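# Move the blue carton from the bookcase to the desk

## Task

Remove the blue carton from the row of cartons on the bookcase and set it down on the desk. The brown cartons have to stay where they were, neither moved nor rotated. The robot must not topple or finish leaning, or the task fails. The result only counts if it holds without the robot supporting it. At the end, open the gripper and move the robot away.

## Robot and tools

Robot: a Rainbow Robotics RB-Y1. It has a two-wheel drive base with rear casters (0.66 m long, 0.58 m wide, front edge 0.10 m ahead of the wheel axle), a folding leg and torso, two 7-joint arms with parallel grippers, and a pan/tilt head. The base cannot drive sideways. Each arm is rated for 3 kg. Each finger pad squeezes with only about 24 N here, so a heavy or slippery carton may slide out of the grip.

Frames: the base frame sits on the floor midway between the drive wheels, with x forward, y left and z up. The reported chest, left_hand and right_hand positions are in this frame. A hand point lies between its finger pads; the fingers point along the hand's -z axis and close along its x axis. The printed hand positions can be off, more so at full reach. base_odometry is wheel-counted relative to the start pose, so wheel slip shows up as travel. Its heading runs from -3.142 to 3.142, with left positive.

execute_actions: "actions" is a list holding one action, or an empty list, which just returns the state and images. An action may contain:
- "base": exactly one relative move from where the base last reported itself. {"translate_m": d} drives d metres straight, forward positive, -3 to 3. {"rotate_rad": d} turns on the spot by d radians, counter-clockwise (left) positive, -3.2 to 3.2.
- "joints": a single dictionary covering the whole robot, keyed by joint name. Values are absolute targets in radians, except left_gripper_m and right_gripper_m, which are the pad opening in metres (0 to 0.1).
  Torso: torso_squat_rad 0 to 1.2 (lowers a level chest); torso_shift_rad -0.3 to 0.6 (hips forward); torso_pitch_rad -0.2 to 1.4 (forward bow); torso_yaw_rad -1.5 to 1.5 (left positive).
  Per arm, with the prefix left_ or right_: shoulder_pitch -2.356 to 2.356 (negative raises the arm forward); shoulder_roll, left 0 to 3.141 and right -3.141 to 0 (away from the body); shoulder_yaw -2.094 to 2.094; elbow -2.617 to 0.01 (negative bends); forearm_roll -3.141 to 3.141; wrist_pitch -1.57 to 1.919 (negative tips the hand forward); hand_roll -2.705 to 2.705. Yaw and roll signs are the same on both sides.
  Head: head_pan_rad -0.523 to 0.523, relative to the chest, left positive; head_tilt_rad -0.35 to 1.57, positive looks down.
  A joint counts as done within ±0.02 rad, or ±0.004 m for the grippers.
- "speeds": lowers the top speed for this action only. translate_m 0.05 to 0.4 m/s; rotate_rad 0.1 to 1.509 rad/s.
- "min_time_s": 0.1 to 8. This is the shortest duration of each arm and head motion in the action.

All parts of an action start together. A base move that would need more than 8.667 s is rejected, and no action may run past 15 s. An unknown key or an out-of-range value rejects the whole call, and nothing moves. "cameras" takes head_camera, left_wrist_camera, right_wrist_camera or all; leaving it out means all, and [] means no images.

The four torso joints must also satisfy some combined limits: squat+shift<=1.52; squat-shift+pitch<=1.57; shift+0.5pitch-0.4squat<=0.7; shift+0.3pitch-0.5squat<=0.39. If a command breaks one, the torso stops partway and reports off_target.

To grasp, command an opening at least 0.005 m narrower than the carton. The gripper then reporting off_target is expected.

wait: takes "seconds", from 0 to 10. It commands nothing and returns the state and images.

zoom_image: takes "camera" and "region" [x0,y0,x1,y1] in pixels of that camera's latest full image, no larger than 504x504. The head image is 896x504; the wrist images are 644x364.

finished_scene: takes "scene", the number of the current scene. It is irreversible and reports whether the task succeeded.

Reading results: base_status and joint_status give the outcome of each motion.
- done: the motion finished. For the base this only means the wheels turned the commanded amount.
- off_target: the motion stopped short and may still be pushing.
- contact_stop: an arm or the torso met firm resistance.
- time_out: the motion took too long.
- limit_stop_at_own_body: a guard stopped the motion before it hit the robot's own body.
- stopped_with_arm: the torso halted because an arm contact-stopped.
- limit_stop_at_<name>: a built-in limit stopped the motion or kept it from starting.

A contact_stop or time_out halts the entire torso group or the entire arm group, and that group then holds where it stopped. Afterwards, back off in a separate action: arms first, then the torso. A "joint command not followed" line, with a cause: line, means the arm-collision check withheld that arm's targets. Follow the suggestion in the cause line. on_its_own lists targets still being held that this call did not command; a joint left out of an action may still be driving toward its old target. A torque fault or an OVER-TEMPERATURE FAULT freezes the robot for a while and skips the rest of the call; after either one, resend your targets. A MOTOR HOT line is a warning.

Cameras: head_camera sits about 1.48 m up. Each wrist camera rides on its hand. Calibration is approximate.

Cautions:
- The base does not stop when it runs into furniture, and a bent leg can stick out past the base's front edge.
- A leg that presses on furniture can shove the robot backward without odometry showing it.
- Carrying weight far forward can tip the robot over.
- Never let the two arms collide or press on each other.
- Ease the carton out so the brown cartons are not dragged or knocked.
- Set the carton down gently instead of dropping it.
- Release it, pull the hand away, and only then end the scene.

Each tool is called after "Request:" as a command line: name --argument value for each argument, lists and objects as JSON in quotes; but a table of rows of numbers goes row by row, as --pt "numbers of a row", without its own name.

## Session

Request:
execute_actions --actions '[]' --cameras '["head_camera"]'

Scene clock: 0.00 s.
base_odometry: x=+0.000 y=+0.000 heading=+0.000 (m, m, rad; odometry frame)
base_status: not commanded
joint_positions: torso_squat_rad=+0.350 torso_shift_rad=-0.001 torso_pitch_rad=+0.000 torso_yaw_rad=+0.000 left_shoulder_pitch_rad=-0.041 left_shoulder_roll_rad=+0.011 left_shoulder_yaw_rad=+0.017 left_elbow_rad=-0.133 left_forearm_roll_rad=-0.027 left_wrist_pitch_rad=+0.045 left_hand_roll_rad=-0.012 left_gripper_m=+0.099 right_shoulder_pitch_rad=-0.004 right_shoulder_roll_rad=+0.003 right_shoulder_yaw_rad=-0.031 right_elbow_rad=-0.305 right_forearm_roll_rad=+0.012 right_wrist_pitch_rad=-0.017 right_hand_roll_rad=+0.000 right_gripper_m=+0.099 head_pan_rad=+0.000 head_tilt_rad=+0.399
joint_status: not commanded
chest: x=-0.2287 y=-0.0005 z=+1.2474 quat_wxyz=(+1.000, +0.000, +0.000, +0.000) (m; base frame)
left_hand: x=-0.1444 y=+0.2281 z=+0.5667 quat_wxyz=(+0.998, +0.007, -0.064, -0.018) (m; base frame)
right_hand: x=-0.0741 y=-0.2226 z=+0.5799 quat_wxyz=(+0.987, -0.002, -0.163, -0.009) (m; base frame)
pictures: head_camera
camera_calibration (this result's frames):
head_camera: T_world_to_cam=[[-0.036258, -0.998996, -0.0263073, 0.0312797], [-0.415721, 0.0390166, -0.908655, 1.28913], [0.908769, -0.0220095, -0.416718, 0.744501], [0, 0, 0, 1]] pos_world=[-0.139526, -0.00266319, 1.48245]
Images, in order (width x height): head_camera 896x504.

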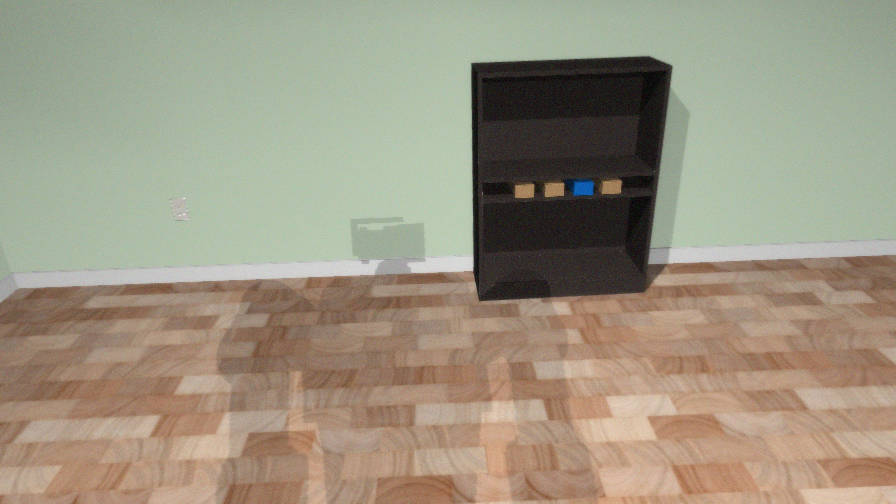

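Request:
zoom_image --camera "head_camera" --region '[440, 40, 700, 320]'

Region (440, 40, 700, 320) of head_camera's 896x504 image, scaled by 1.800, with more detail than that image has; it fills the left 468 columns of this view, and the rest is white.

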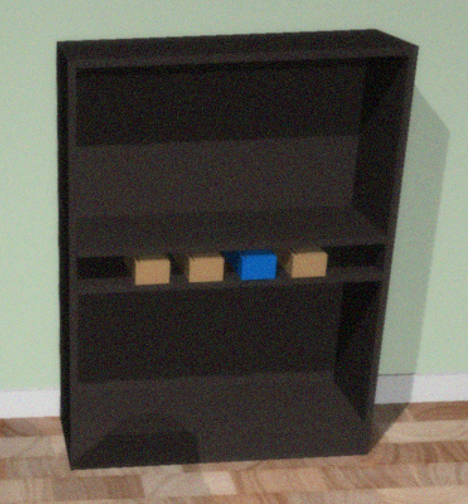

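Request:
execute_actions --actions '[{"base": {"rotate_rad": -0.297}, "joints": {"torso_yaw_rad": -0.667, "torso_squat_rad": 1.15, "torso_shift_rad": 0.3, "right_shoulder_pitch_rad": 0.0, "right_shoulder_yaw_rad": 0.667, "right_elbow_rad": -1.3, "right_forearm_roll_rad": 0.0, "right_wrist_pitch_rad": -0.27, "right_hand_roll_rad": 1.571, "left_shoulder_pitch_rad": 0.62, "left_shoulder_roll_rad": 0.42, "left_shoulder_yaw_rad": -0.135, "left_elbow_rad": -1.83, "left_forearm_roll_rad": -0.69, "left_wrist_pitch_rad": -0.741, "left_hand_roll_rad": 0.978, "head_pan_rad": -0.52, "head_tilt_rad": 0.2}}]' --cameras '["head_camera"]'

Request:
execute_actions --actions '[{"base": {"translate_m": 1.778}, "joints": {"head_pan_rad": 0.52, "head_tilt_rad": 0.45}}]' --cameras '["head_camera"]'

Request:
execute_actions --actions '[{"base": {"rotate_rad": 0.297}}]' --cameras '["head_camera", "right_wrist_camera"]'

Scene clock: 47.67 s.
base_odometry: x=+0.000 y=+0.000 heading=-0.297 (m, m, rad; odometry frame)
base_status: done
joint_positions: torso_squat_rad=+1.150 torso_shift_rad=+0.300 torso_pitch_rad=-0.001 torso_yaw_rad=-0.667 left_shoulder_pitch_rad=+0.620 left_shoulder_roll_rad=+0.420 left_shoulder_yaw_rad=-0.135 left_elbow_rad=-1.830 left_forearm_roll_rad=-0.690 left_wrist_pitch_rad=-0.741 left_hand_roll_rad=+0.978 left_gripper_m=+0.099 right_shoulder_pitch_rad=+0.000 right_shoulder_roll_rad=+0.003 right_shoulder_yaw_rad=+0.667 right_elbow_rad=-1.300 right_forearm_roll_rad=+0.000 right_wrist_pitch_rad=-0.270 right_hand_roll_rad=+1.571 right_gripper_m=+0.099 head_pan_rad=-0.520 head_tilt_rad=+0.200
joint_status: all done
chest: x=-0.1437 y=-0.0002 z=+0.8631 quat_wxyz=(+0.945, +0.000, +0.000, -0.327) (m; base frame)
left_hand: x=+0.1875 y=-0.0241 z=+0.6026 quat_wxyz=(+0.564, -0.452, -0.557, -0.408) (m; base frame)
right_hand: x=+0.2211 y=-0.1722 z=+0.5698 quat_wxyz=(+0.500, -0.500, -0.501, +0.499) (m; base frame)
pictures: head_camera
camera_calibration (this result's frames):
head_camera: T_world_to_cam=[[-0.937471, -0.346472, -0.0332391, -0.0868585], [-0.0490843, 0.226142, -0.972857, 1.09107], [0.344585, -0.910394, -0.229008, 0.227802], [0, 0, 0, 1]] pos_world=[-0.10637, -0.069442, 1.11074]
Images, in order (width x height): head_camera 896x504.

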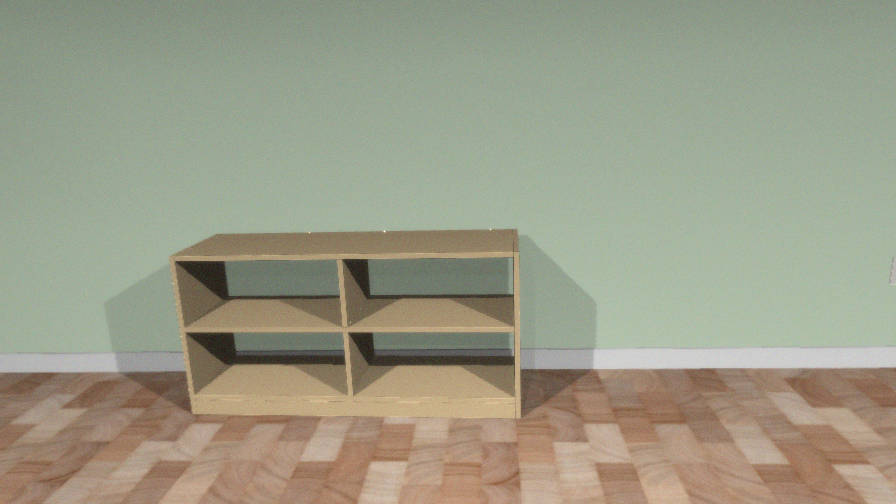

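Scene clock: 53.57 s.
base_odometry: x=+1.700 y=-0.520 heading=-0.297 (m, m, rad; odometry frame)
base_status: done
joint_positions: torso_squat_rad=+1.150 torso_shift_rad=+0.300 torso_pitch_rad=+0.000 torso_yaw_rad=-0.667 left_shoulder_pitch_rad=+0.620 left_shoulder_roll_rad=+0.420 left_shoulder_yaw_rad=-0.135 left_elbow_rad=-1.830 left_forearm_roll_rad=-0.690 left_wrist_pitch_rad=-0.741 left_hand_roll_rad=+0.978 left_gripper_m=+0.099 right_shoulder_pitch_rad=+0.000 right_shoulder_roll_rad=+0.003 right_shoulder_yaw_rad=+0.667 right_elbow_rad=-1.300 right_forearm_roll_rad=+0.000 right_wrist_pitch_rad=-0.270 right_hand_roll_rad=+1.571 right_gripper_m=+0.099 head_pan_rad=+0.520 head_tilt_rad=+0.450
joint_status: all done
chest: x=-0.1436 y=-0.0002 z=+0.8631 quat_wxyz=(+0.945, +0.000, +0.000, -0.327) (m; base frame)
left_hand: x=+0.1874 y=-0.0241 z=+0.6025 quat_wxyz=(+0.564, -0.452, -0.557, -0.408) (m; base frame)
right_hand: x=+0.2211 y=-0.1723 z=+0.5697 quat_wxyz=(+0.500, -0.500, -0.501, +0.499) (m; base frame)
pictures: head_camera
camera_calibration (this result's frames):
head_camera: T_world_to_cam=[[-0.182914, -0.982825, -0.0244606, -0.0095098], [-0.450665, 0.105934, -0.886385, 0.946726], [0.873752, -0.151109, -0.462301, 0.553213], [0, 0, 0, 1]] pos_world=[-0.0584544, -0.0260415, 1.09468]
Images, in order (width x height): head_camera 896x504.

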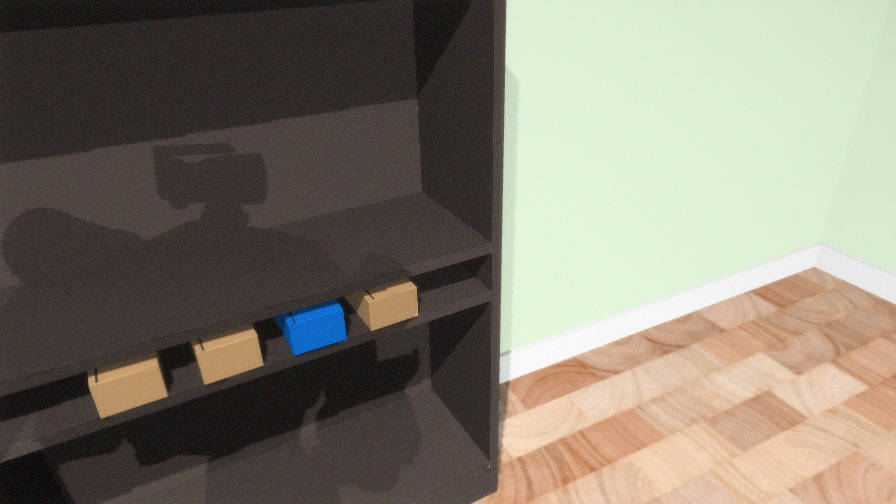

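Scene clock: 55.43 s.
base_odometry: x=+1.700 y=-0.520 heading=+0.000 (m, m, rad; odometry frame)
base_status: done
joint_positions: torso_squat_rad=+1.150 torso_shift_rad=+0.300 torso_pitch_rad=+0.000 torso_yaw_rad=-0.667 left_shoulder_pitch_rad=+0.620 left_shoulder_roll_rad=+0.420 left_shoulder_yaw_rad=-0.135 left_elbow_rad=-1.830 left_forearm_roll_rad=-0.690 left_wrist_pitch_rad=-0.741 left_hand_roll_rad=+0.978 left_gripper_m=+0.099 right_shoulder_pitch_rad=+0.000 right_shoulder_roll_rad=+0.003 right_shoulder_yaw_rad=+0.667 right_elbow_rad=-1.300 right_forearm_roll_rad=+0.000 right_wrist_pitch_rad=-0.270 right_hand_roll_rad=+1.571 right_gripper_m=+0.099 head_pan_rad=+0.520 head_tilt_rad=+0.450
joint_status: not commanded
chest: x=-0.1436 y=-0.0002 z=+0.8631 quat_wxyz=(+0.945, +0.000, +0.000, -0.327) (m; base frame)
left_hand: x=+0.1874 y=-0.0241 z=+0.6025 quat_wxyz=(+0.564, -0.452, -0.557, -0.408) (m; base frame)
right_hand: x=+0.2211 y=-0.1723 z=+0.5697 quat_wxyz=(+0.500, -0.500, -0.501, +0.499) (m; base frame)
pictures: head_camera, right_wrist_camera
camera_calibration (this result's frames):
head_camera: T_world_to_cam=[[-0.182918, -0.982823, -0.0244837, -0.00950092], [-0.450664, 0.105956, -0.886383, 0.946726], [0.873752, -0.151102, -0.462304, 0.553214], [0, 0, 0, 1]] pos_world=[-0.0584551, -0.0260579, 1.09468]
right_wrist_camera: T_world_to_cam=[[-0.0159632, -0.999871, -0.0017436, -0.169357], [-0.6067, 0.0110722, -0.794854, 0.623092], [0.794771, -0.0116306, -0.606799, 0.25527], [0, 0, 0, 1]] pos_world=[0.172445, -0.173266, 0.649869]
Images, in order (width x height): head_camera 896x504, right_wrist_camera 644x364.

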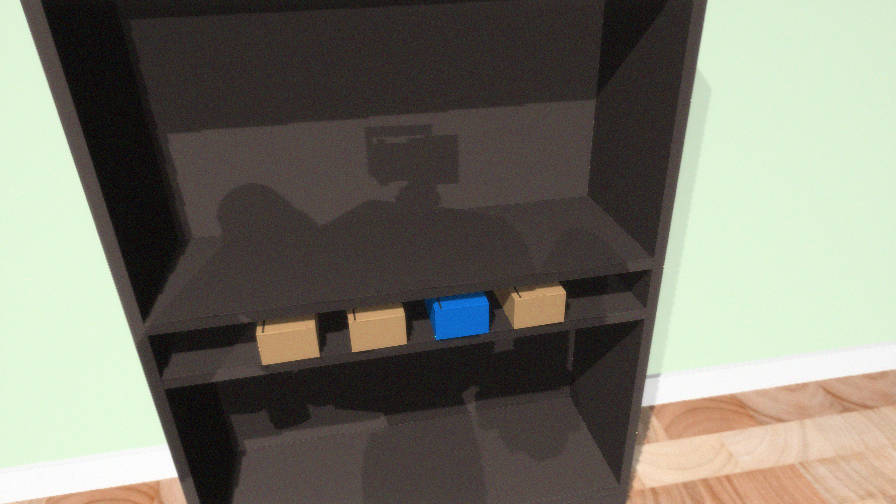

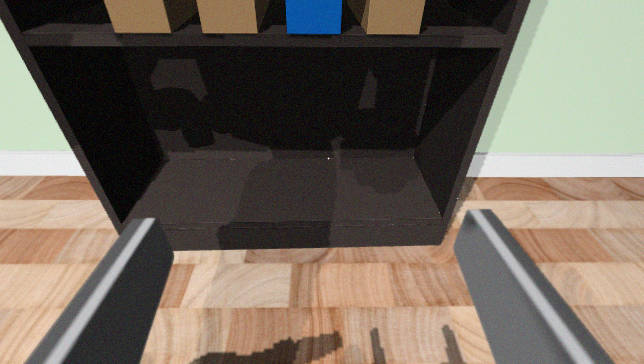

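Request:
execute_actions --actions '[{"base": {"translate_m": 0.40}, "joints": {"torso_squat_rad": 1.174, "head_pan_rad": 0.4, "head_tilt_rad": 0.9}}]' --cameras '["head_camera", "right_wrist_camera"]'

Scene clock: 72.23 s.
base_odometry: x=+2.100 y=-0.520 heading=+0.000 (m, m, rad; odometry frame)
base_status: done
joint_positions: torso_squat_rad=+1.174 torso_shift_rad=+0.300 torso_pitch_rad=+0.000 torso_yaw_rad=-0.667 left_shoulder_pitch_rad=+0.620 left_shoulder_roll_rad=+0.420 left_shoulder_yaw_rad=-0.135 left_elbow_rad=-1.830 left_forearm_roll_rad=-0.690 left_wrist_pitch_rad=-0.741 left_hand_roll_rad=+0.978 left_gripper_m=+0.099 right_shoulder_pitch_rad=+0.000 right_shoulder_roll_rad=+0.003 right_shoulder_yaw_rad=+0.667 right_elbow_rad=-1.300 right_forearm_roll_rad=+0.000 right_wrist_pitch_rad=-0.270 right_hand_roll_rad=+1.571 right_gripper_m=+0.099 head_pan_rad=+0.400 head_tilt_rad=+0.900
joint_status: all done
chest: x=-0.1482 y=-0.0002 z=+0.8484 quat_wxyz=(+0.945, +0.000, +0.000, -0.327) (m; base frame)
left_hand: x=+0.1829 y=-0.0241 z=+0.5878 quat_wxyz=(+0.564, -0.452, -0.557, -0.408) (m; base frame)
right_hand: x=+0.2166 y=-0.1723 z=+0.5550 quat_wxyz=(+0.500, -0.500, -0.501, +0.499) (m; base frame)
pictures: head_camera, right_wrist_camera
camera_calibration (this result's frames):
head_camera: T_world_to_cam=[[-0.30577, -0.952086, -0.00603298, -0.0456893], [-0.762406, 0.248638, -0.597424, 0.589823], [0.5703, -0.178075, -0.801903, 0.866319], [0, 0, 0, 1]] pos_world=[-0.0583474, -0.0358831, 1.0468]
right_wrist_camera: T_world_to_cam=[[-0.0159646, -0.999871, -0.00168983, -0.169497], [-0.60673, 0.0110308, -0.794831, 0.608589], [0.794748, -0.0116639, -0.606828, 0.249969], [0, 0, 0, 1]] pos_world=[0.167882, -0.173273, 0.635127]
Images, in order (width x height): head_camera 896x504, right_wrist_camera 644x364.

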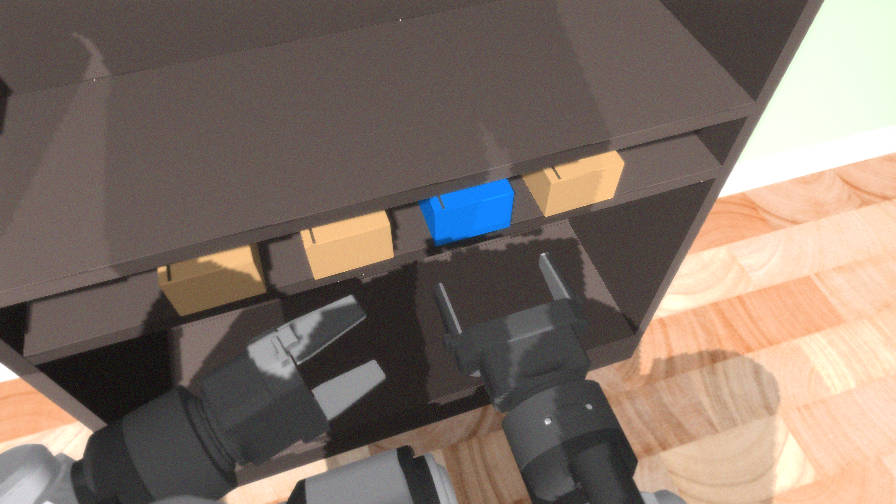

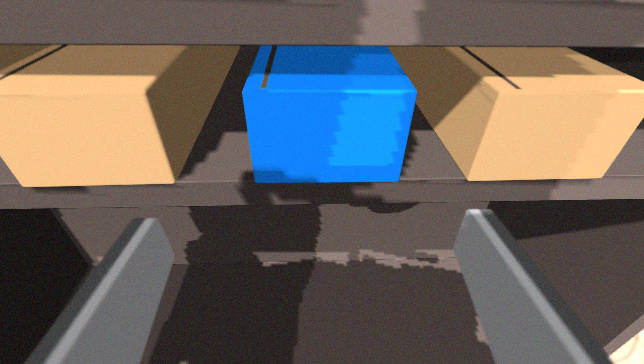

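Request:
execute_actions --actions '[{"base": {"translate_m": 0.06}, "speeds": {"translate_m": 0.1}, "joints": {"right_shoulder_roll_rad": -0.035, "right_elbow_rad": -1.312, "right_wrist_pitch_rad": -0.28, "right_hand_roll_rad": 1.544}}]' --cameras '["head_camera", "right_wrist_camera"]'

Scene clock: 120.00 s.
base_odometry: x=+2.160 y=-0.520 heading=+0.000 (m, m, rad; odometry frame)
base_status: done
joint_positions: torso_squat_rad=+1.174 torso_shift_rad=+0.300 torso_pitch_rad=+0.000 torso_yaw_rad=-0.667 left_shoulder_pitch_rad=+0.620 left_shoulder_roll_rad=+0.420 left_shoulder_yaw_rad=-0.135 left_elbow_rad=-1.830 left_forearm_roll_rad=-0.690 left_wrist_pitch_rad=-0.741 left_hand_roll_rad=+0.978 left_gripper_m=+0.099 right_shoulder_pitch_rad=+0.000 right_shoulder_roll_rad=-0.035 right_shoulder_yaw_rad=+0.667 right_elbow_rad=-1.312 right_forearm_roll_rad=+0.000 right_wrist_pitch_rad=-0.280 right_hand_roll_rad=+1.544 right_gripper_m=+0.099 head_pan_rad=+0.400 head_tilt_rad=+0.900
joint_status: all done
chest: x=-0.1482 y=-0.0002 z=+0.8484 quat_wxyz=(+0.945, +0.000, +0.000, -0.327) (m; base frame)
left_hand: x=+0.1828 y=-0.0241 z=+0.5878 quat_wxyz=(+0.564, -0.452, -0.557, -0.408) (m; base frame)
right_hand: x=+0.2089 y=-0.1833 z=+0.5513 quat_wxyz=(+0.500, -0.500, -0.500, +0.500) (m; base frame)
pictures: head_camera, right_wrist_camera
camera_calibration (this result's frames):
head_camera: T_world_to_cam=[[-0.305774, -0.952085, -0.00605836, -0.0456803], [-0.762387, 0.248652, -0.597443, 0.589831], [0.570323, -0.178064, -0.801888, 0.866316], [0, 0, 0, 1]] pos_world=[-0.0583689, -0.0358944, 1.0468]
right_wrist_camera: T_world_to_cam=[[-0.0155395, -0.999879, 0.00116404, -0.18229], [-0.608005, 0.00852499, -0.793887, 0.600452], [0.793781, -0.0130443, -0.608064, 0.254322], [0, 0, 0, 1]] pos_world=[0.16037, -0.18407, 0.631548]
Images, in order (width x height): head_camera 896x504, right_wrist_camera 644x364.

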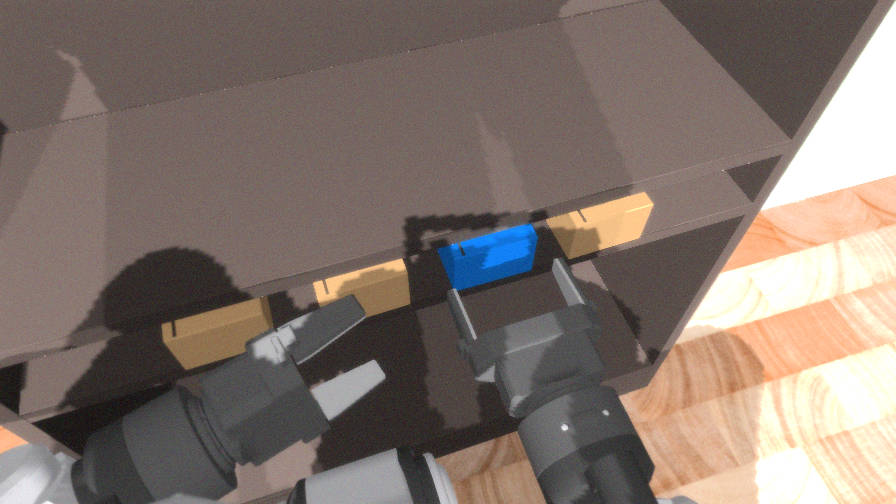

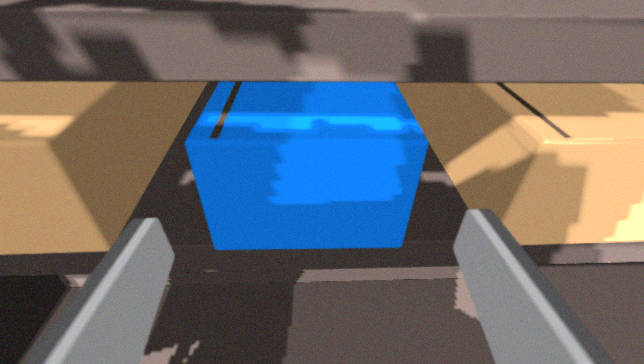

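Request:
execute_actions --actions '[{"joints": {"right_shoulder_yaw_rad": 0.673, "left_shoulder_pitch_rad": 1.2, "left_elbow_rad": -2.4}}]' --cameras '["right_wrist_camera"]'

Request:
execute_actions --actions '[{"base": {"translate_m": 0.075}, "speeds": {"translate_m": 0.08}}]' --cameras '["head_camera", "right_wrist_camera"]'

Scene clock: 140.87 s.
base_odometry: x=+2.160 y=-0.520 heading=+0.000 (m, m, rad; odometry frame)
base_status: not commanded
joint_positions: torso_squat_rad=+1.174 torso_shift_rad=+0.300 torso_pitch_rad=+0.000 torso_yaw_rad=-0.667 left_shoulder_pitch_rad=+1.200 left_shoulder_roll_rad=+0.420 left_shoulder_yaw_rad=-0.135 left_elbow_rad=-2.400 left_forearm_roll_rad=-0.690 left_wrist_pitch_rad=-0.741 left_hand_roll_rad=+0.978 left_gripper_m=+0.099 right_shoulder_pitch_rad=+0.000 right_shoulder_roll_rad=-0.035 right_shoulder_yaw_rad=+0.673 right_elbow_rad=-1.312 right_forearm_roll_rad=+0.000 right_wrist_pitch_rad=-0.280 right_hand_roll_rad=+1.544 right_gripper_m=+0.099 head_pan_rad=+0.400 head_tilt_rad=+0.900
joint_status: all done
chest: x=-0.1482 y=-0.0002 z=+0.8484 quat_wxyz=(+0.945, +0.000, +0.000, -0.327) (m; base frame)
left_hand: x=+0.0799 y=+0.0165 z=+0.7032 quat_wxyz=(+0.572, -0.468, -0.563, -0.369) (m; base frame)
right_hand: x=+0.2089 y=-0.1803 z=+0.5513 quat_wxyz=(+0.498, -0.499, -0.501, +0.502) (m; base frame)
pictures: right_wrist_camera
camera_calibration (this result's frames):
right_wrist_camera: T_world_to_cam=[[-0.00967619, -0.999953, 0.00104619, -0.180525], [-0.608124, 0.00505407, -0.793826, 0.599739], [0.793783, -0.00831742, -0.608144, 0.255235], [0, 0, 0, 1]] pos_world=[0.160367, -0.181425, 0.631497]
Images, in order (width x height): right_wrist_camera 644x364.

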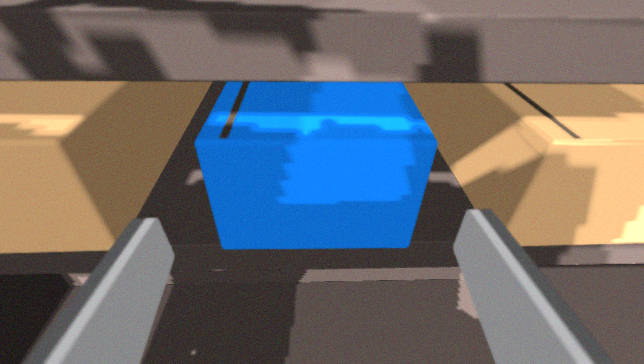

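Scene clock: 142.60 s.
base_odometry: x=+2.235 y=-0.520 heading=+0.000 (m, m, rad; odometry frame)
base_status: done
joint_positions: torso_squat_rad=+1.174 torso_shift_rad=+0.300 torso_pitch_rad=+0.000 torso_yaw_rad=-0.667 left_shoulder_pitch_rad=+1.200 left_shoulder_roll_rad=+0.420 left_shoulder_yaw_rad=-0.135 left_elbow_rad=-2.400 left_forearm_roll_rad=-0.690 left_wrist_pitch_rad=-0.741 left_hand_roll_rad=+0.978 left_gripper_m=+0.099 right_shoulder_pitch_rad=+0.000 right_shoulder_roll_rad=-0.035 right_shoulder_yaw_rad=+0.673 right_elbow_rad=-1.312 right_forearm_roll_rad=+0.000 right_wrist_pitch_rad=-0.280 right_hand_roll_rad=+1.544 right_gripper_m=+0.099 head_pan_rad=+0.400 head_tilt_rad=+0.900
joint_status: not commanded
chest: x=-0.1482 y=-0.0002 z=+0.8484 quat_wxyz=(+0.945, +0.000, +0.000, -0.327) (m; base frame)
left_hand: x=+0.0799 y=+0.0165 z=+0.7032 quat_wxyz=(+0.572, -0.468, -0.563, -0.369) (m; base frame)
right_hand: x=+0.2089 y=-0.1803 z=+0.5513 quat_wxyz=(+0.498, -0.499, -0.501, +0.502) (m; base frame)
pictures: head_camera, right_wrist_camera
camera_calibration (this result's frames):
head_camera: T_world_to_cam=[[-0.305794, -0.952078, -0.00606212, -0.0456822], [-0.762378, 0.248669, -0.597447, 0.58983], [0.570324, -0.178074, -0.801885, 0.866316], [0, 0, 0, 1]] pos_world=[-0.0583769, -0.035897, 1.0468]
right_wrist_camera: T_world_to_cam=[[-0.00967097, -0.999953, 0.00105529, -0.180533], [-0.608113, 0.00504356, -0.793834, 0.599747], [0.793791, -0.00831889, -0.608133, 0.255226], [0, 0, 0, 1]] pos_world=[0.160372, -0.181426, 0.631502]
Images, in order (width x height): head_camera 896x504, right_wrist_camera 644x364.

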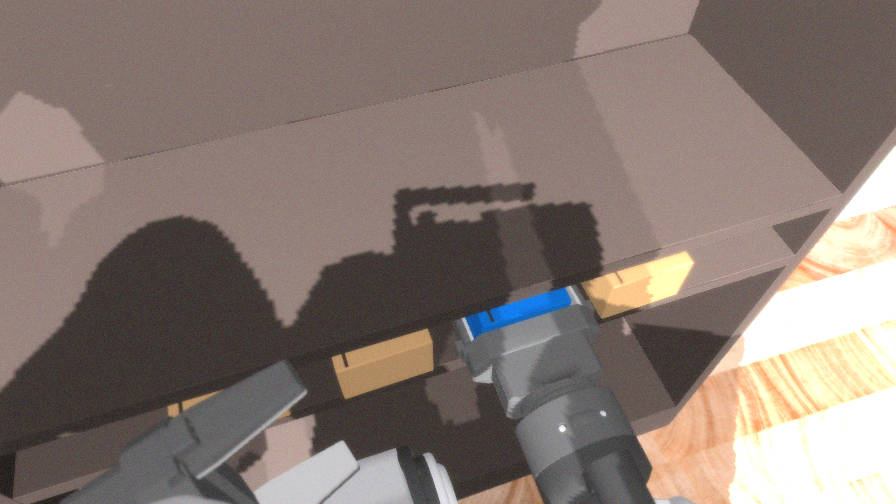

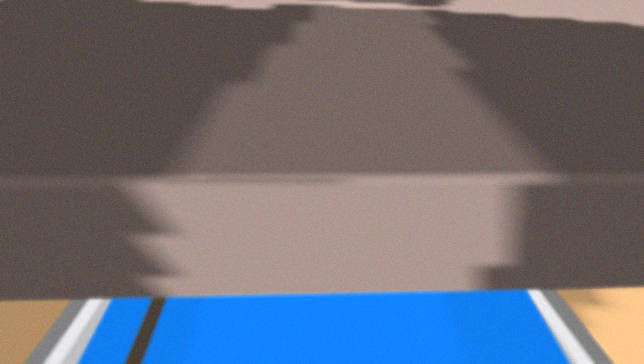

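Request:
execute_actions --actions '[{"joints": {"right_gripper_m": 0.06}}]' --cameras '[]'

Request:
execute_actions --actions '[{"base": {"translate_m": -0.175}, "speeds": {"translate_m": 0.08}, "joints": {"left_shoulder_pitch_rad": 0.218, "left_elbow_rad": -1.42}, "min_time_s": 2.8}]'

Scene clock: 162.87 s.
base_odometry: x=+2.235 y=-0.520 heading=+0.000 (m, m, rad; odometry frame)
base_status: not commanded
joint_positions: torso_squat_rad=+1.174 torso_shift_rad=+0.300 torso_pitch_rad=+0.000 torso_yaw_rad=-0.667 left_shoulder_pitch_rad=+1.200 left_shoulder_roll_rad=+0.420 left_shoulder_yaw_rad=-0.135 left_elbow_rad=-2.400 left_forearm_roll_rad=-0.690 left_wrist_pitch_rad=-0.741 left_hand_roll_rad=+0.978 left_gripper_m=+0.099 right_shoulder_pitch_rad=+0.000 right_shoulder_roll_rad=-0.035 right_shoulder_yaw_rad=+0.673 right_elbow_rad=-1.312 right_forearm_roll_rad=+0.000 right_wrist_pitch_rad=-0.280 right_hand_roll_rad=+1.544 right_gripper_m=+0.084 head_pan_rad=+0.400 head_tilt_rad=+0.900
joint_status: right_gripper_m off_target (ended at +0.084, target +0.060)
chest: x=-0.1482 y=-0.0002 z=+0.8484 quat_wxyz=(+0.945, +0.000, +0.000, -0.327) (m; base frame)
left_hand: x=+0.0799 y=+0.0165 z=+0.7032 quat_wxyz=(+0.572, -0.468, -0.563, -0.369) (m; base frame)
right_hand: x=+0.2089 y=-0.1803 z=+0.5513 quat_wxyz=(+0.498, -0.499, -0.501, +0.502) (m; base frame)
pictures: none
No camera images: the call's "cameras" was empty. Leave "cameras" out to get every camera's image.

Scene clock: 165.97 s.
base_odometry: x=+2.060 y=-0.520 heading=+0.000 (m, m, rad; odometry frame)
base_status: done
joint_positions: torso_squat_rad=+1.174 torso_shift_rad=+0.300 torso_pitch_rad=-0.001 torso_yaw_rad=-0.667 left_shoulder_pitch_rad=+0.218 left_shoulder_roll_rad=+0.420 left_shoulder_yaw_rad=-0.135 left_elbow_rad=-1.420 left_forearm_roll_rad=-0.690 left_wrist_pitch_rad=-0.741 left_hand_roll_rad=+0.978 left_gripper_m=+0.099 right_shoulder_pitch_rad=+0.000 right_shoulder_roll_rad=-0.035 right_shoulder_yaw_rad=+0.673 right_elbow_rad=-1.312 right_forearm_roll_rad=+0.000 right_wrist_pitch_rad=-0.280 right_hand_roll_rad=+1.544 right_gripper_m=+0.084 head_pan_rad=+0.400 head_tilt_rad=+0.900
joint_status: all done
chest: x=-0.1482 y=-0.0002 z=+0.8484 quat_wxyz=(+0.945, +0.000, +0.000, -0.327) (m; base frame)
left_hand: x=+0.2789 y=-0.0731 z=+0.5478 quat_wxyz=(+0.566, -0.429, -0.558, -0.429) (m; base frame)
right_hand: x=+0.2089 y=-0.1803 z=+0.5514 quat_wxyz=(+0.498, -0.499, -0.501, +0.502) (m; base frame)
pictures: head_camera, left_wrist_camera, right_wrist_camera
camera_calibration (this result's frames):
head_camera: T_world_to_cam=[[-0.305794, -0.952078, -0.00609273, -0.0456702], [-0.762318, 0.248669, -0.597524, 0.589865], [0.570405, -0.178075, -0.801828, 0.8663], [0, 0, 0, 1]] pos_world=[-0.0584427, -0.0358969, 1.0468]
left_wrist_camera: T_world_to_cam=[[-0.0287387, 0.00819721, 0.999553, -0.537066], [-0.925511, 0.377555, -0.0297062, 0.332718], [-0.37763, -0.925951, -0.00326386, 0.128249], [0, 0, 0, 1]] pos_world=[0.34093, -0.00246466, 0.547128]
right_wrist_camera: T_world_to_cam=[[-0.00965607, -0.999953, 0.00103956, -0.180522], [-0.607853, 0.00504426, -0.794034, 0.599906], [0.793991, -0.00829915, -0.607873, 0.25511], [0, 0, 0, 1]] pos_world=[0.160356, -0.181423, 0.631608]
Images, in order (width x height): head_camera 896x504, left_wrist_camera 644x364, right_wrist_camera 644x364.

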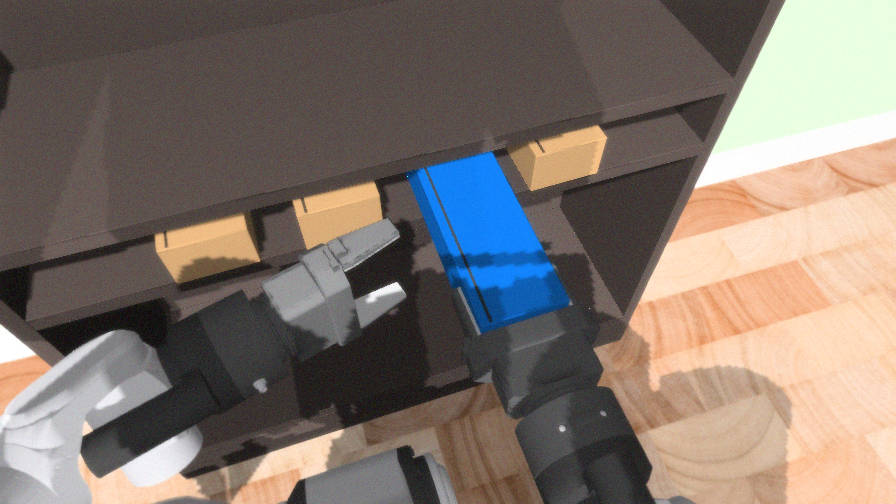

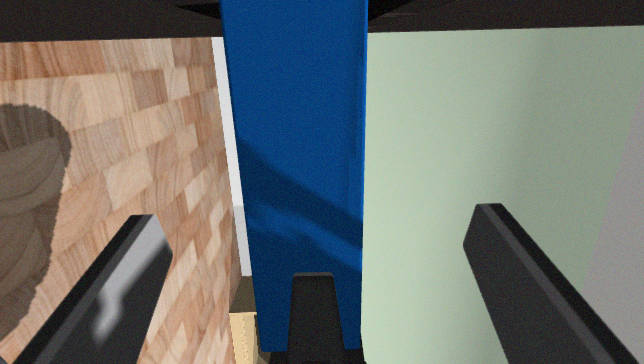

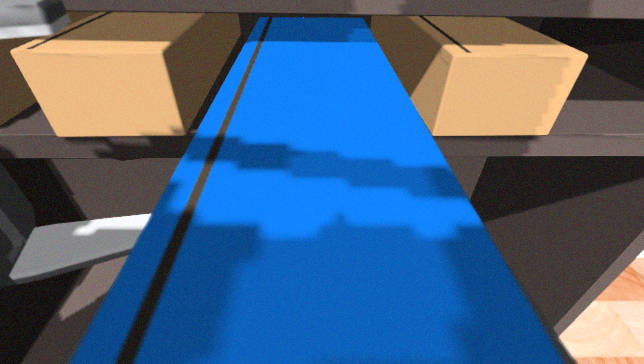

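Request:
execute_actions --actions '[{"joints": {"left_shoulder_pitch_rad": 0.01, "left_shoulder_roll_rad": 0.28, "left_shoulder_yaw_rad": -0.13, "left_elbow_rad": -1.258, "left_forearm_roll_rad": -0.837, "left_wrist_pitch_rad": -0.679, "left_hand_roll_rad": 1.036}, "min_time_s": 1.0}]' --cameras '["left_wrist_camera"]'

Scene clock: 173.50 s.
base_odometry: x=+2.060 y=-0.520 heading=+0.000 (m, m, rad; odometry frame)
base_status: not commanded
joint_positions: torso_squat_rad=+1.174 torso_shift_rad=+0.300 torso_pitch_rad=-0.001 torso_yaw_rad=-0.667 left_shoulder_pitch_rad=+0.010 left_shoulder_roll_rad=+0.280 left_shoulder_yaw_rad=-0.130 left_elbow_rad=-1.258 left_forearm_roll_rad=-0.837 left_wrist_pitch_rad=-0.679 left_hand_roll_rad=+1.036 left_gripper_m=+0.099 right_shoulder_pitch_rad=+0.000 right_shoulder_roll_rad=-0.035 right_shoulder_yaw_rad=+0.673 right_elbow_rad=-1.312 right_forearm_roll_rad=+0.000 right_wrist_pitch_rad=-0.280 right_hand_roll_rad=+1.544 right_gripper_m=+0.084 head_pan_rad=+0.400 head_tilt_rad=+0.900
joint_status: all done
chest: x=-0.1482 y=-0.0002 z=+0.8484 quat_wxyz=(+0.945, +0.000, +0.000, -0.327) (m; base frame)
left_hand: x=+0.2981 y=-0.1517 z=+0.5446 quat_wxyz=(+0.569, -0.431, -0.555, -0.427) (m; base frame)
right_hand: x=+0.2089 y=-0.1803 z=+0.5514 quat_wxyz=(+0.498, -0.499, -0.501, +0.502) (m; base frame)
pictures: left_wrist_camera
camera_calibration (this result's frames):
left_wrist_camera: T_world_to_cam=[[-0.0179437, 0.00692151, 0.999815, -0.536236], [-0.925824, 0.377465, -0.0192289, 0.374387], [-0.377528, -0.925998, -0.000365001, 0.0610732], [0, 0, 0, 1]] pos_world=[0.360051, -0.0810527, 0.543358]
Images, in order (width x height): left_wrist_camera 644x364.

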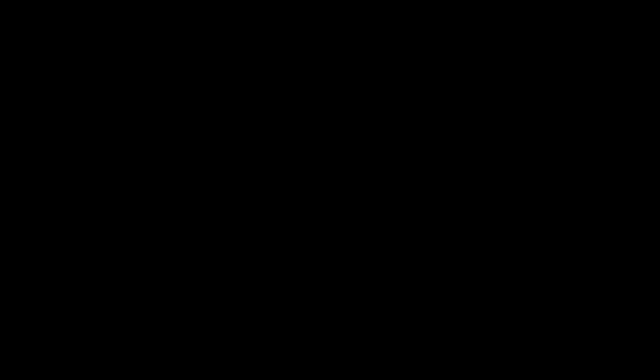

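Request:
execute_actions --actions '[{"joints": {"left_gripper_m": 0.03}}]' --cameras '["head_camera", "right_wrist_camera"]'

Scene clock: 178.33 s.
base_odometry: x=+2.060 y=-0.520 heading=+0.000 (m, m, rad; odometry frame)
base_status: not commanded
joint_positions: torso_squat_rad=+1.174 torso_shift_rad=+0.300 torso_pitch_rad=-0.001 torso_yaw_rad=-0.667 left_shoulder_pitch_rad=+0.010 left_shoulder_roll_rad=+0.280 left_shoulder_yaw_rad=-0.130 left_elbow_rad=-1.258 left_forearm_roll_rad=-0.837 left_wrist_pitch_rad=-0.679 left_hand_roll_rad=+1.036 left_gripper_m=+0.057 right_shoulder_pitch_rad=+0.000 right_shoulder_roll_rad=-0.035 right_shoulder_yaw_rad=+0.673 right_elbow_rad=-1.312 right_forearm_roll_rad=+0.000 right_wrist_pitch_rad=-0.280 right_hand_roll_rad=+1.544 right_gripper_m=+0.084 head_pan_rad=+0.400 head_tilt_rad=+0.900
joint_status: left_gripper_m off_target (ended at +0.057, target +0.030)
chest: x=-0.1482 y=-0.0002 z=+0.8484 quat_wxyz=(+0.945, +0.000, +0.000, -0.327) (m; base frame)
left_hand: x=+0.2981 y=-0.1516 z=+0.5444 quat_wxyz=(+0.569, -0.431, -0.555, -0.427) (m; base frame)
right_hand: x=+0.2089 y=-0.1803 z=+0.5515 quat_wxyz=(+0.498, -0.499, -0.502, +0.501) (m; base frame)
pictures: head_camera, right_wrist_camera
camera_calibration (this result's frames):
head_camera: T_world_to_cam=[[-0.305794, -0.952078, -0.00609283, -0.04567], [-0.762318, 0.248669, -0.597524, 0.589865], [0.570405, -0.178074, -0.801828, 0.8663], [0, 0, 0, 1]] pos_world=[-0.0584425, -0.0358969, 1.0468]
right_wrist_camera: T_world_to_cam=[[-0.00966714, -0.999953, 0.000866485, -0.180426], [-0.607617, 0.00518599, -0.794213, 0.600075], [0.794171, -0.00820426, -0.607639, 0.255012], [0, 0, 0, 1]] pos_world=[0.160349, -0.181437, 0.6317]
Images, in order (width x height): head_camera 896x504, right_wrist_camera 644x364.

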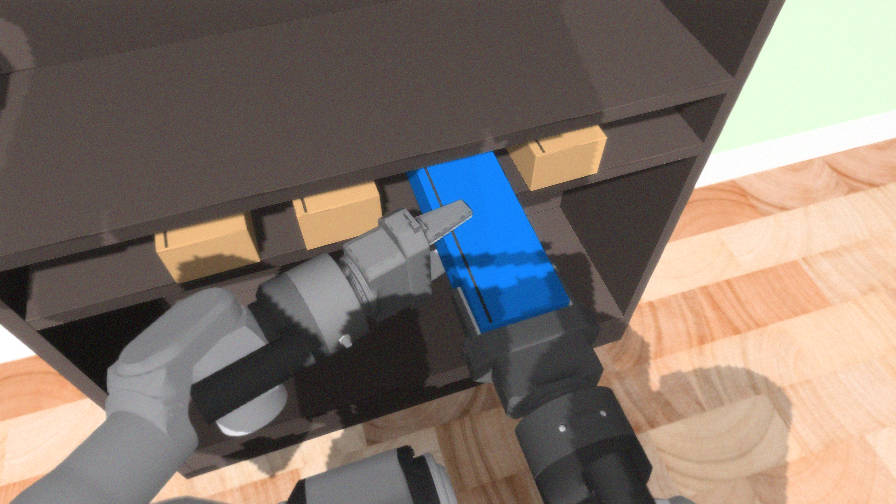

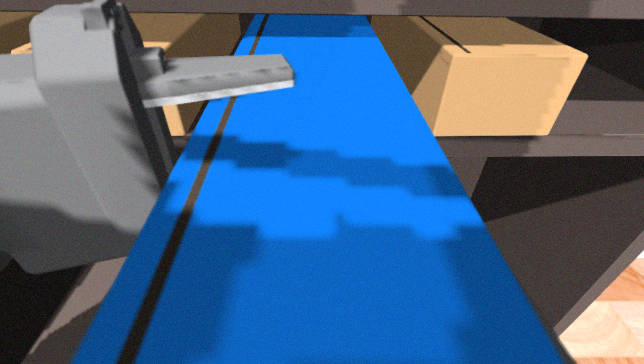

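Request:
execute_actions --actions '[{"base": {"translate_m": -0.3}}]' --cameras '["right_wrist_camera"]'

Request:
execute_actions --actions '[{"base": {"translate_m": -1.1}, "joints": {"torso_squat_rad": 0.75, "torso_yaw_rad": 1.0, "head_pan_rad": 0.52, "head_tilt_rad": 0.3}}]' --cameras '["head_camera", "right_wrist_camera"]'

Scene clock: 197.43 s.
base_odometry: x=+1.760 y=-0.520 heading=+0.000 (m, m, rad; odometry frame)
base_status: done
joint_positions: torso_squat_rad=+1.174 torso_shift_rad=+0.300 torso_pitch_rad=-0.001 torso_yaw_rad=-0.667 left_shoulder_pitch_rad=+0.010 left_shoulder_roll_rad=+0.280 left_shoulder_yaw_rad=-0.130 left_elbow_rad=-1.258 left_forearm_roll_rad=-0.837 left_wrist_pitch_rad=-0.679 left_hand_roll_rad=+1.036 left_gripper_m=+0.057 right_shoulder_pitch_rad=+0.000 right_shoulder_roll_rad=-0.035 right_shoulder_yaw_rad=+0.673 right_elbow_rad=-1.312 right_forearm_roll_rad=+0.000 right_wrist_pitch_rad=-0.280 right_hand_roll_rad=+1.544 right_gripper_m=+0.084 head_pan_rad=+0.400 head_tilt_rad=+0.900
joint_status: not commanded
chest: x=-0.1482 y=-0.0002 z=+0.8484 quat_wxyz=(+0.945, +0.000, +0.000, -0.327) (m; base frame)
left_hand: x=+0.2981 y=-0.1516 z=+0.5444 quat_wxyz=(+0.569, -0.431, -0.555, -0.427) (m; base frame)
right_hand: x=+0.2090 y=-0.1803 z=+0.5516 quat_wxyz=(+0.498, -0.499, -0.502, +0.501) (m; base frame)
pictures: right_wrist_camera
camera_calibration (this result's frames):
right_wrist_camera: T_world_to_cam=[[-0.00965805, -0.999953, 0.000787783, -0.180354], [-0.607507, 0.00524185, -0.794297, 0.60018], [0.794255, -0.00814995, -0.607529, 0.254955], [0, 0, 0, 1]] pos_world=[0.160372, -0.181414, 0.631756]
Images, in order (width x height): right_wrist_camera 644x364.

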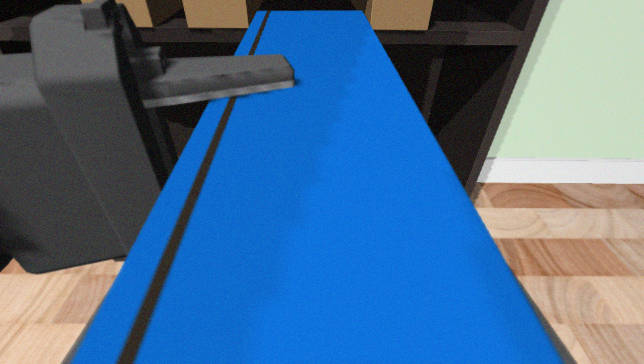

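Scene clock: 201.70 s.
base_odometry: x=+0.660 y=-0.519 heading=+0.000 (m, m, rad; odometry frame)
base_status: done
joint_positions: torso_squat_rad=+0.750 torso_shift_rad=+0.300 torso_pitch_rad=-0.001 torso_yaw_rad=+1.000 left_shoulder_pitch_rad=+0.010 left_shoulder_roll_rad=+0.280 left_shoulder_yaw_rad=-0.130 left_elbow_rad=-1.258 left_forearm_roll_rad=-0.837 left_wrist_pitch_rad=-0.679 left_hand_roll_rad=+1.036 left_gripper_m=+0.057 right_shoulder_pitch_rad=+0.000 right_shoulder_roll_rad=-0.035 right_shoulder_yaw_rad=+0.673 right_elbow_rad=-1.312 right_forearm_roll_rad=+0.000 right_wrist_pitch_rad=-0.280 right_hand_roll_rad=+1.544 right_gripper_m=+0.084 head_pan_rad=+0.520 head_tilt_rad=+0.300
joint_status: all done
chest: x=-0.0769 y=-0.0004 z=+1.0792 quat_wxyz=(+0.878, +0.000, +0.000, +0.479) (m; base frame)
left_hand: x=+0.0311 y=+0.4584 z=+0.7752 quat_wxyz=(+0.699, +0.121, -0.692, +0.135) (m; base frame)
right_hand: x=+0.0682 y=+0.3724 z=+0.7825 quat_wxyz=(-0.037, +0.036, -0.706, +0.706) (m; base frame)
pictures: head_camera, right_wrist_camera
camera_calibration (this result's frames):
head_camera: T_world_to_cam=[[0.996083, -0.0835945, -0.0288223, 0.104479], [-0.0543359, -0.321505, -0.945348, 1.27151], [0.0697594, 0.943211, -0.324787, 0.356332], [0, 0, 0, 1]] pos_world=[-0.0598384, 0.0814353, 1.32077]
right_wrist_camera: T_world_to_cam=[[0.996238, 0.0866461, 0.00162663, -0.103147], [0.0539496, -0.605392, -0.794097, 0.877311], [-0.0678206, 0.791197, -0.607789, 0.27287], [0, 0, 0, 1]] pos_world=[0.0739348, 0.324161, 0.862685]
Images, in order (width x height): head_camera 896x504, right_wrist_camera 644x364.

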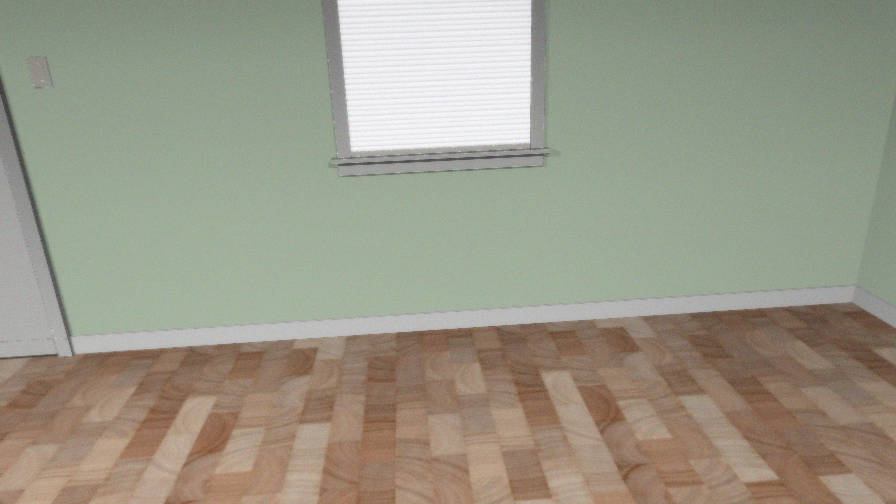

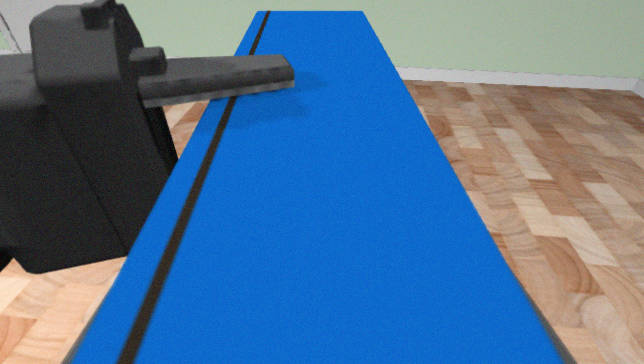

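Request:
execute_actions --actions '[{"base": {"rotate_rad": 3.14}, "joints": {"torso_yaw_rad": -0.667, "head_tilt_rad": 0.35}}]' --cameras '["head_camera"]'

Scene clock: 212.00 s.
base_odometry: x=+0.660 y=-0.519 heading=+3.139 (m, m, rad; odometry frame)
base_status: done
joint_positions: torso_squat_rad=+0.750 torso_shift_rad=+0.300 torso_pitch_rad=-0.001 torso_yaw_rad=-0.667 left_shoulder_pitch_rad=+0.010 left_shoulder_roll_rad=+0.280 left_shoulder_yaw_rad=-0.130 left_elbow_rad=-1.258 left_forearm_roll_rad=-0.837 left_wrist_pitch_rad=-0.679 left_hand_roll_rad=+1.036 left_gripper_m=+0.057 right_shoulder_pitch_rad=+0.000 right_shoulder_roll_rad=-0.035 right_shoulder_yaw_rad=+0.673 right_elbow_rad=-1.312 right_forearm_roll_rad=+0.000 right_wrist_pitch_rad=-0.280 right_hand_roll_rad=+1.544 right_gripper_m=+0.084 head_pan_rad=+0.520 head_tilt_rad=+0.350
joint_status: all done
chest: x=-0.0769 y=-0.0004 z=+1.0792 quat_wxyz=(+0.945, +0.000, +0.000, -0.327) (m; base frame)
left_hand: x=+0.3696 y=-0.1517 z=+0.7753 quat_wxyz=(+0.569, -0.431, -0.555, -0.427) (m; base frame)
right_hand: x=+0.2804 y=-0.1804 z=+0.7825 quat_wxyz=(+0.498, -0.499, -0.502, +0.501) (m; base frame)
pictures: head_camera
camera_calibration (this result's frames):
head_camera: T_world_to_cam=[[-0.180354, -0.9832, -0.0281156, 0.0126436], [-0.360634, 0.0926928, -0.92809, 1.22692], [0.915104, -0.157245, -0.371293, 0.480784], [0, 0, 0, 1]] pos_world=[0.00478177, -0.0256945, 1.31756]
Images, in order (width x height): head_camera 896x504.

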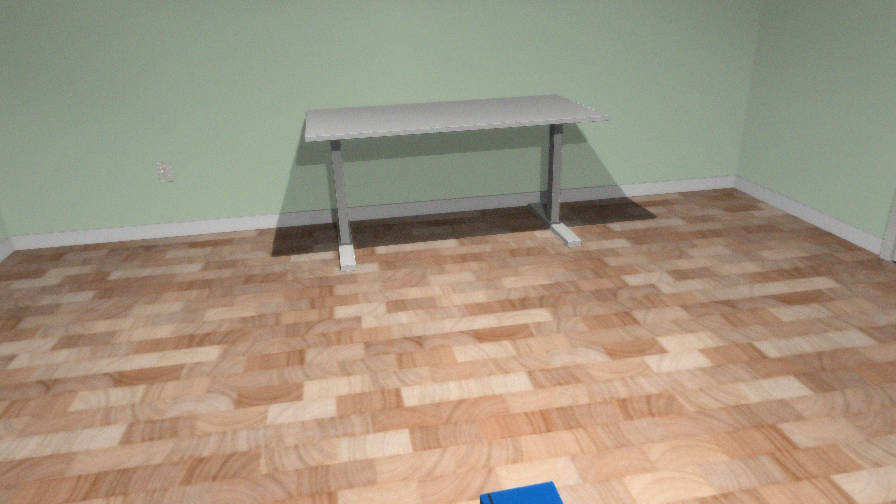

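Request:
execute_actions --actions '[{"base": {"translate_m": 2.5}, "joints": {"torso_squat_rad": 0.6, "head_pan_rad": 0.4, "head_tilt_rad": 0.85}}]'

Scene clock: 237.20 s.
base_odometry: x=-1.840 y=-0.513 heading=+3.139 (m, m, rad; odometry frame)
base_status: done
joint_positions: torso_squat_rad=+0.600 torso_shift_rad=+0.300 torso_pitch_rad=+0.000 torso_yaw_rad=-0.667 left_shoulder_pitch_rad=+0.010 left_shoulder_roll_rad=+0.280 left_shoulder_yaw_rad=-0.130 left_elbow_rad=-1.258 left_forearm_roll_rad=-0.837 left_wrist_pitch_rad=-0.679 left_hand_roll_rad=+1.036 left_gripper_m=+0.057 right_shoulder_pitch_rad=+0.000 right_shoulder_roll_rad=-0.035 right_shoulder_yaw_rad=+0.673 right_elbow_rad=-1.312 right_forearm_roll_rad=+0.000 right_wrist_pitch_rad=-0.280 right_hand_roll_rad=+1.544 right_gripper_m=+0.084 head_pan_rad=+0.400 head_tilt_rad=+0.850
joint_status: all done
chest: x=-0.0573 y=-0.0004 z=+1.1419 quat_wxyz=(+0.945, +0.000, +0.000, -0.327) (m; base frame)
left_hand: x=+0.3890 y=-0.1518 z=+0.8378 quat_wxyz=(+0.569, -0.431, -0.555, -0.427) (m; base frame)
right_hand: x=+0.2998 y=-0.1804 z=+0.8450 quat_wxyz=(+0.498, -0.499, -0.502, +0.501) (m; base frame)
pictures: head_camera, left_wrist_camera, right_wrist_camera
camera_calibration (this result's frames):
head_camera: T_world_to_cam=[[-0.305471, -0.952166, -0.00822518, -0.0133756], [-0.732656, 0.240548, -0.636672, 0.888194], [0.608196, -0.188459, -0.77109, 1.00985], [0, 0, 0, 1]] pos_world=[0.0324653, -0.0360735, 1.34407]
left_wrist_camera: T_world_to_cam=[[-0.0176301, 0.00649741, 0.999823, -0.827977], [-0.925989, 0.377084, -0.0187786, 0.463877], [-0.37714, -0.926156, -0.000631501, 0.0954903], [0, 0, 0, 1]] pos_world=[0.450961, -0.0811023, 0.836602]
right_wrist_camera: T_world_to_cam=[[-0.00949664, -0.999955, 0.000748277, -0.179813], [-0.607597, 0.00517606, -0.794229, 0.888433], [0.794189, -0.00799715, -0.607618, 0.361197], [0, 0, 0, 1]] pos_world=[0.251243, -0.181515, 0.925224]
Images, in order (width x height): head_camera 896x504, left_wrist_camera 644x364, right_wrist_camera 644x364.

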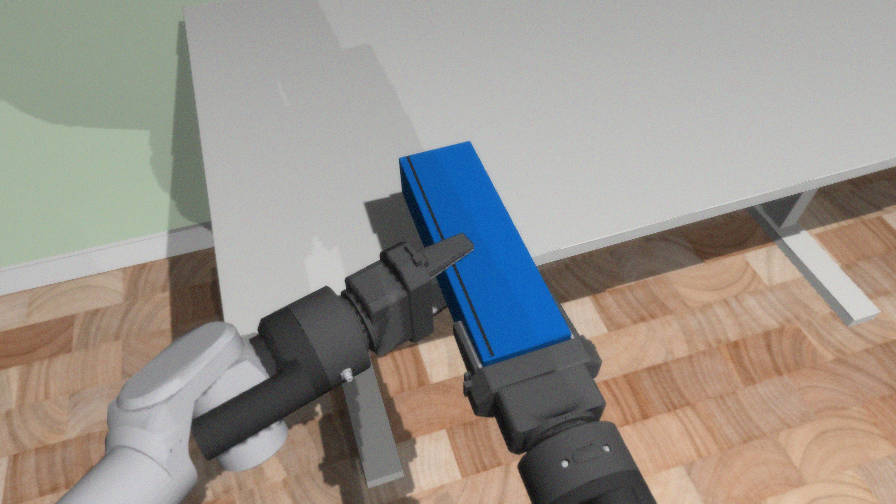

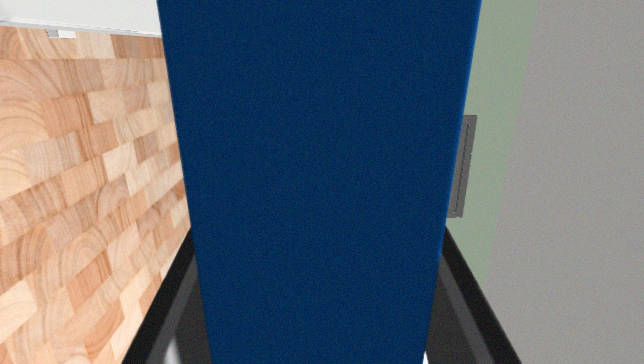

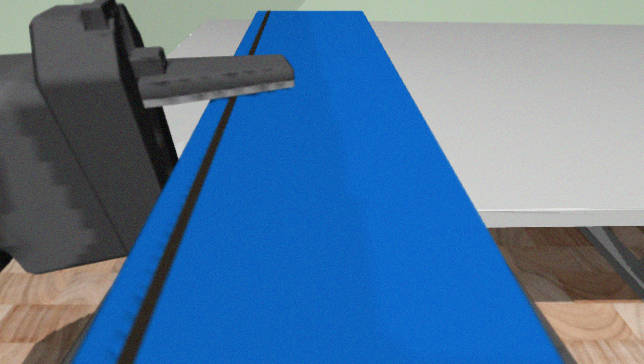

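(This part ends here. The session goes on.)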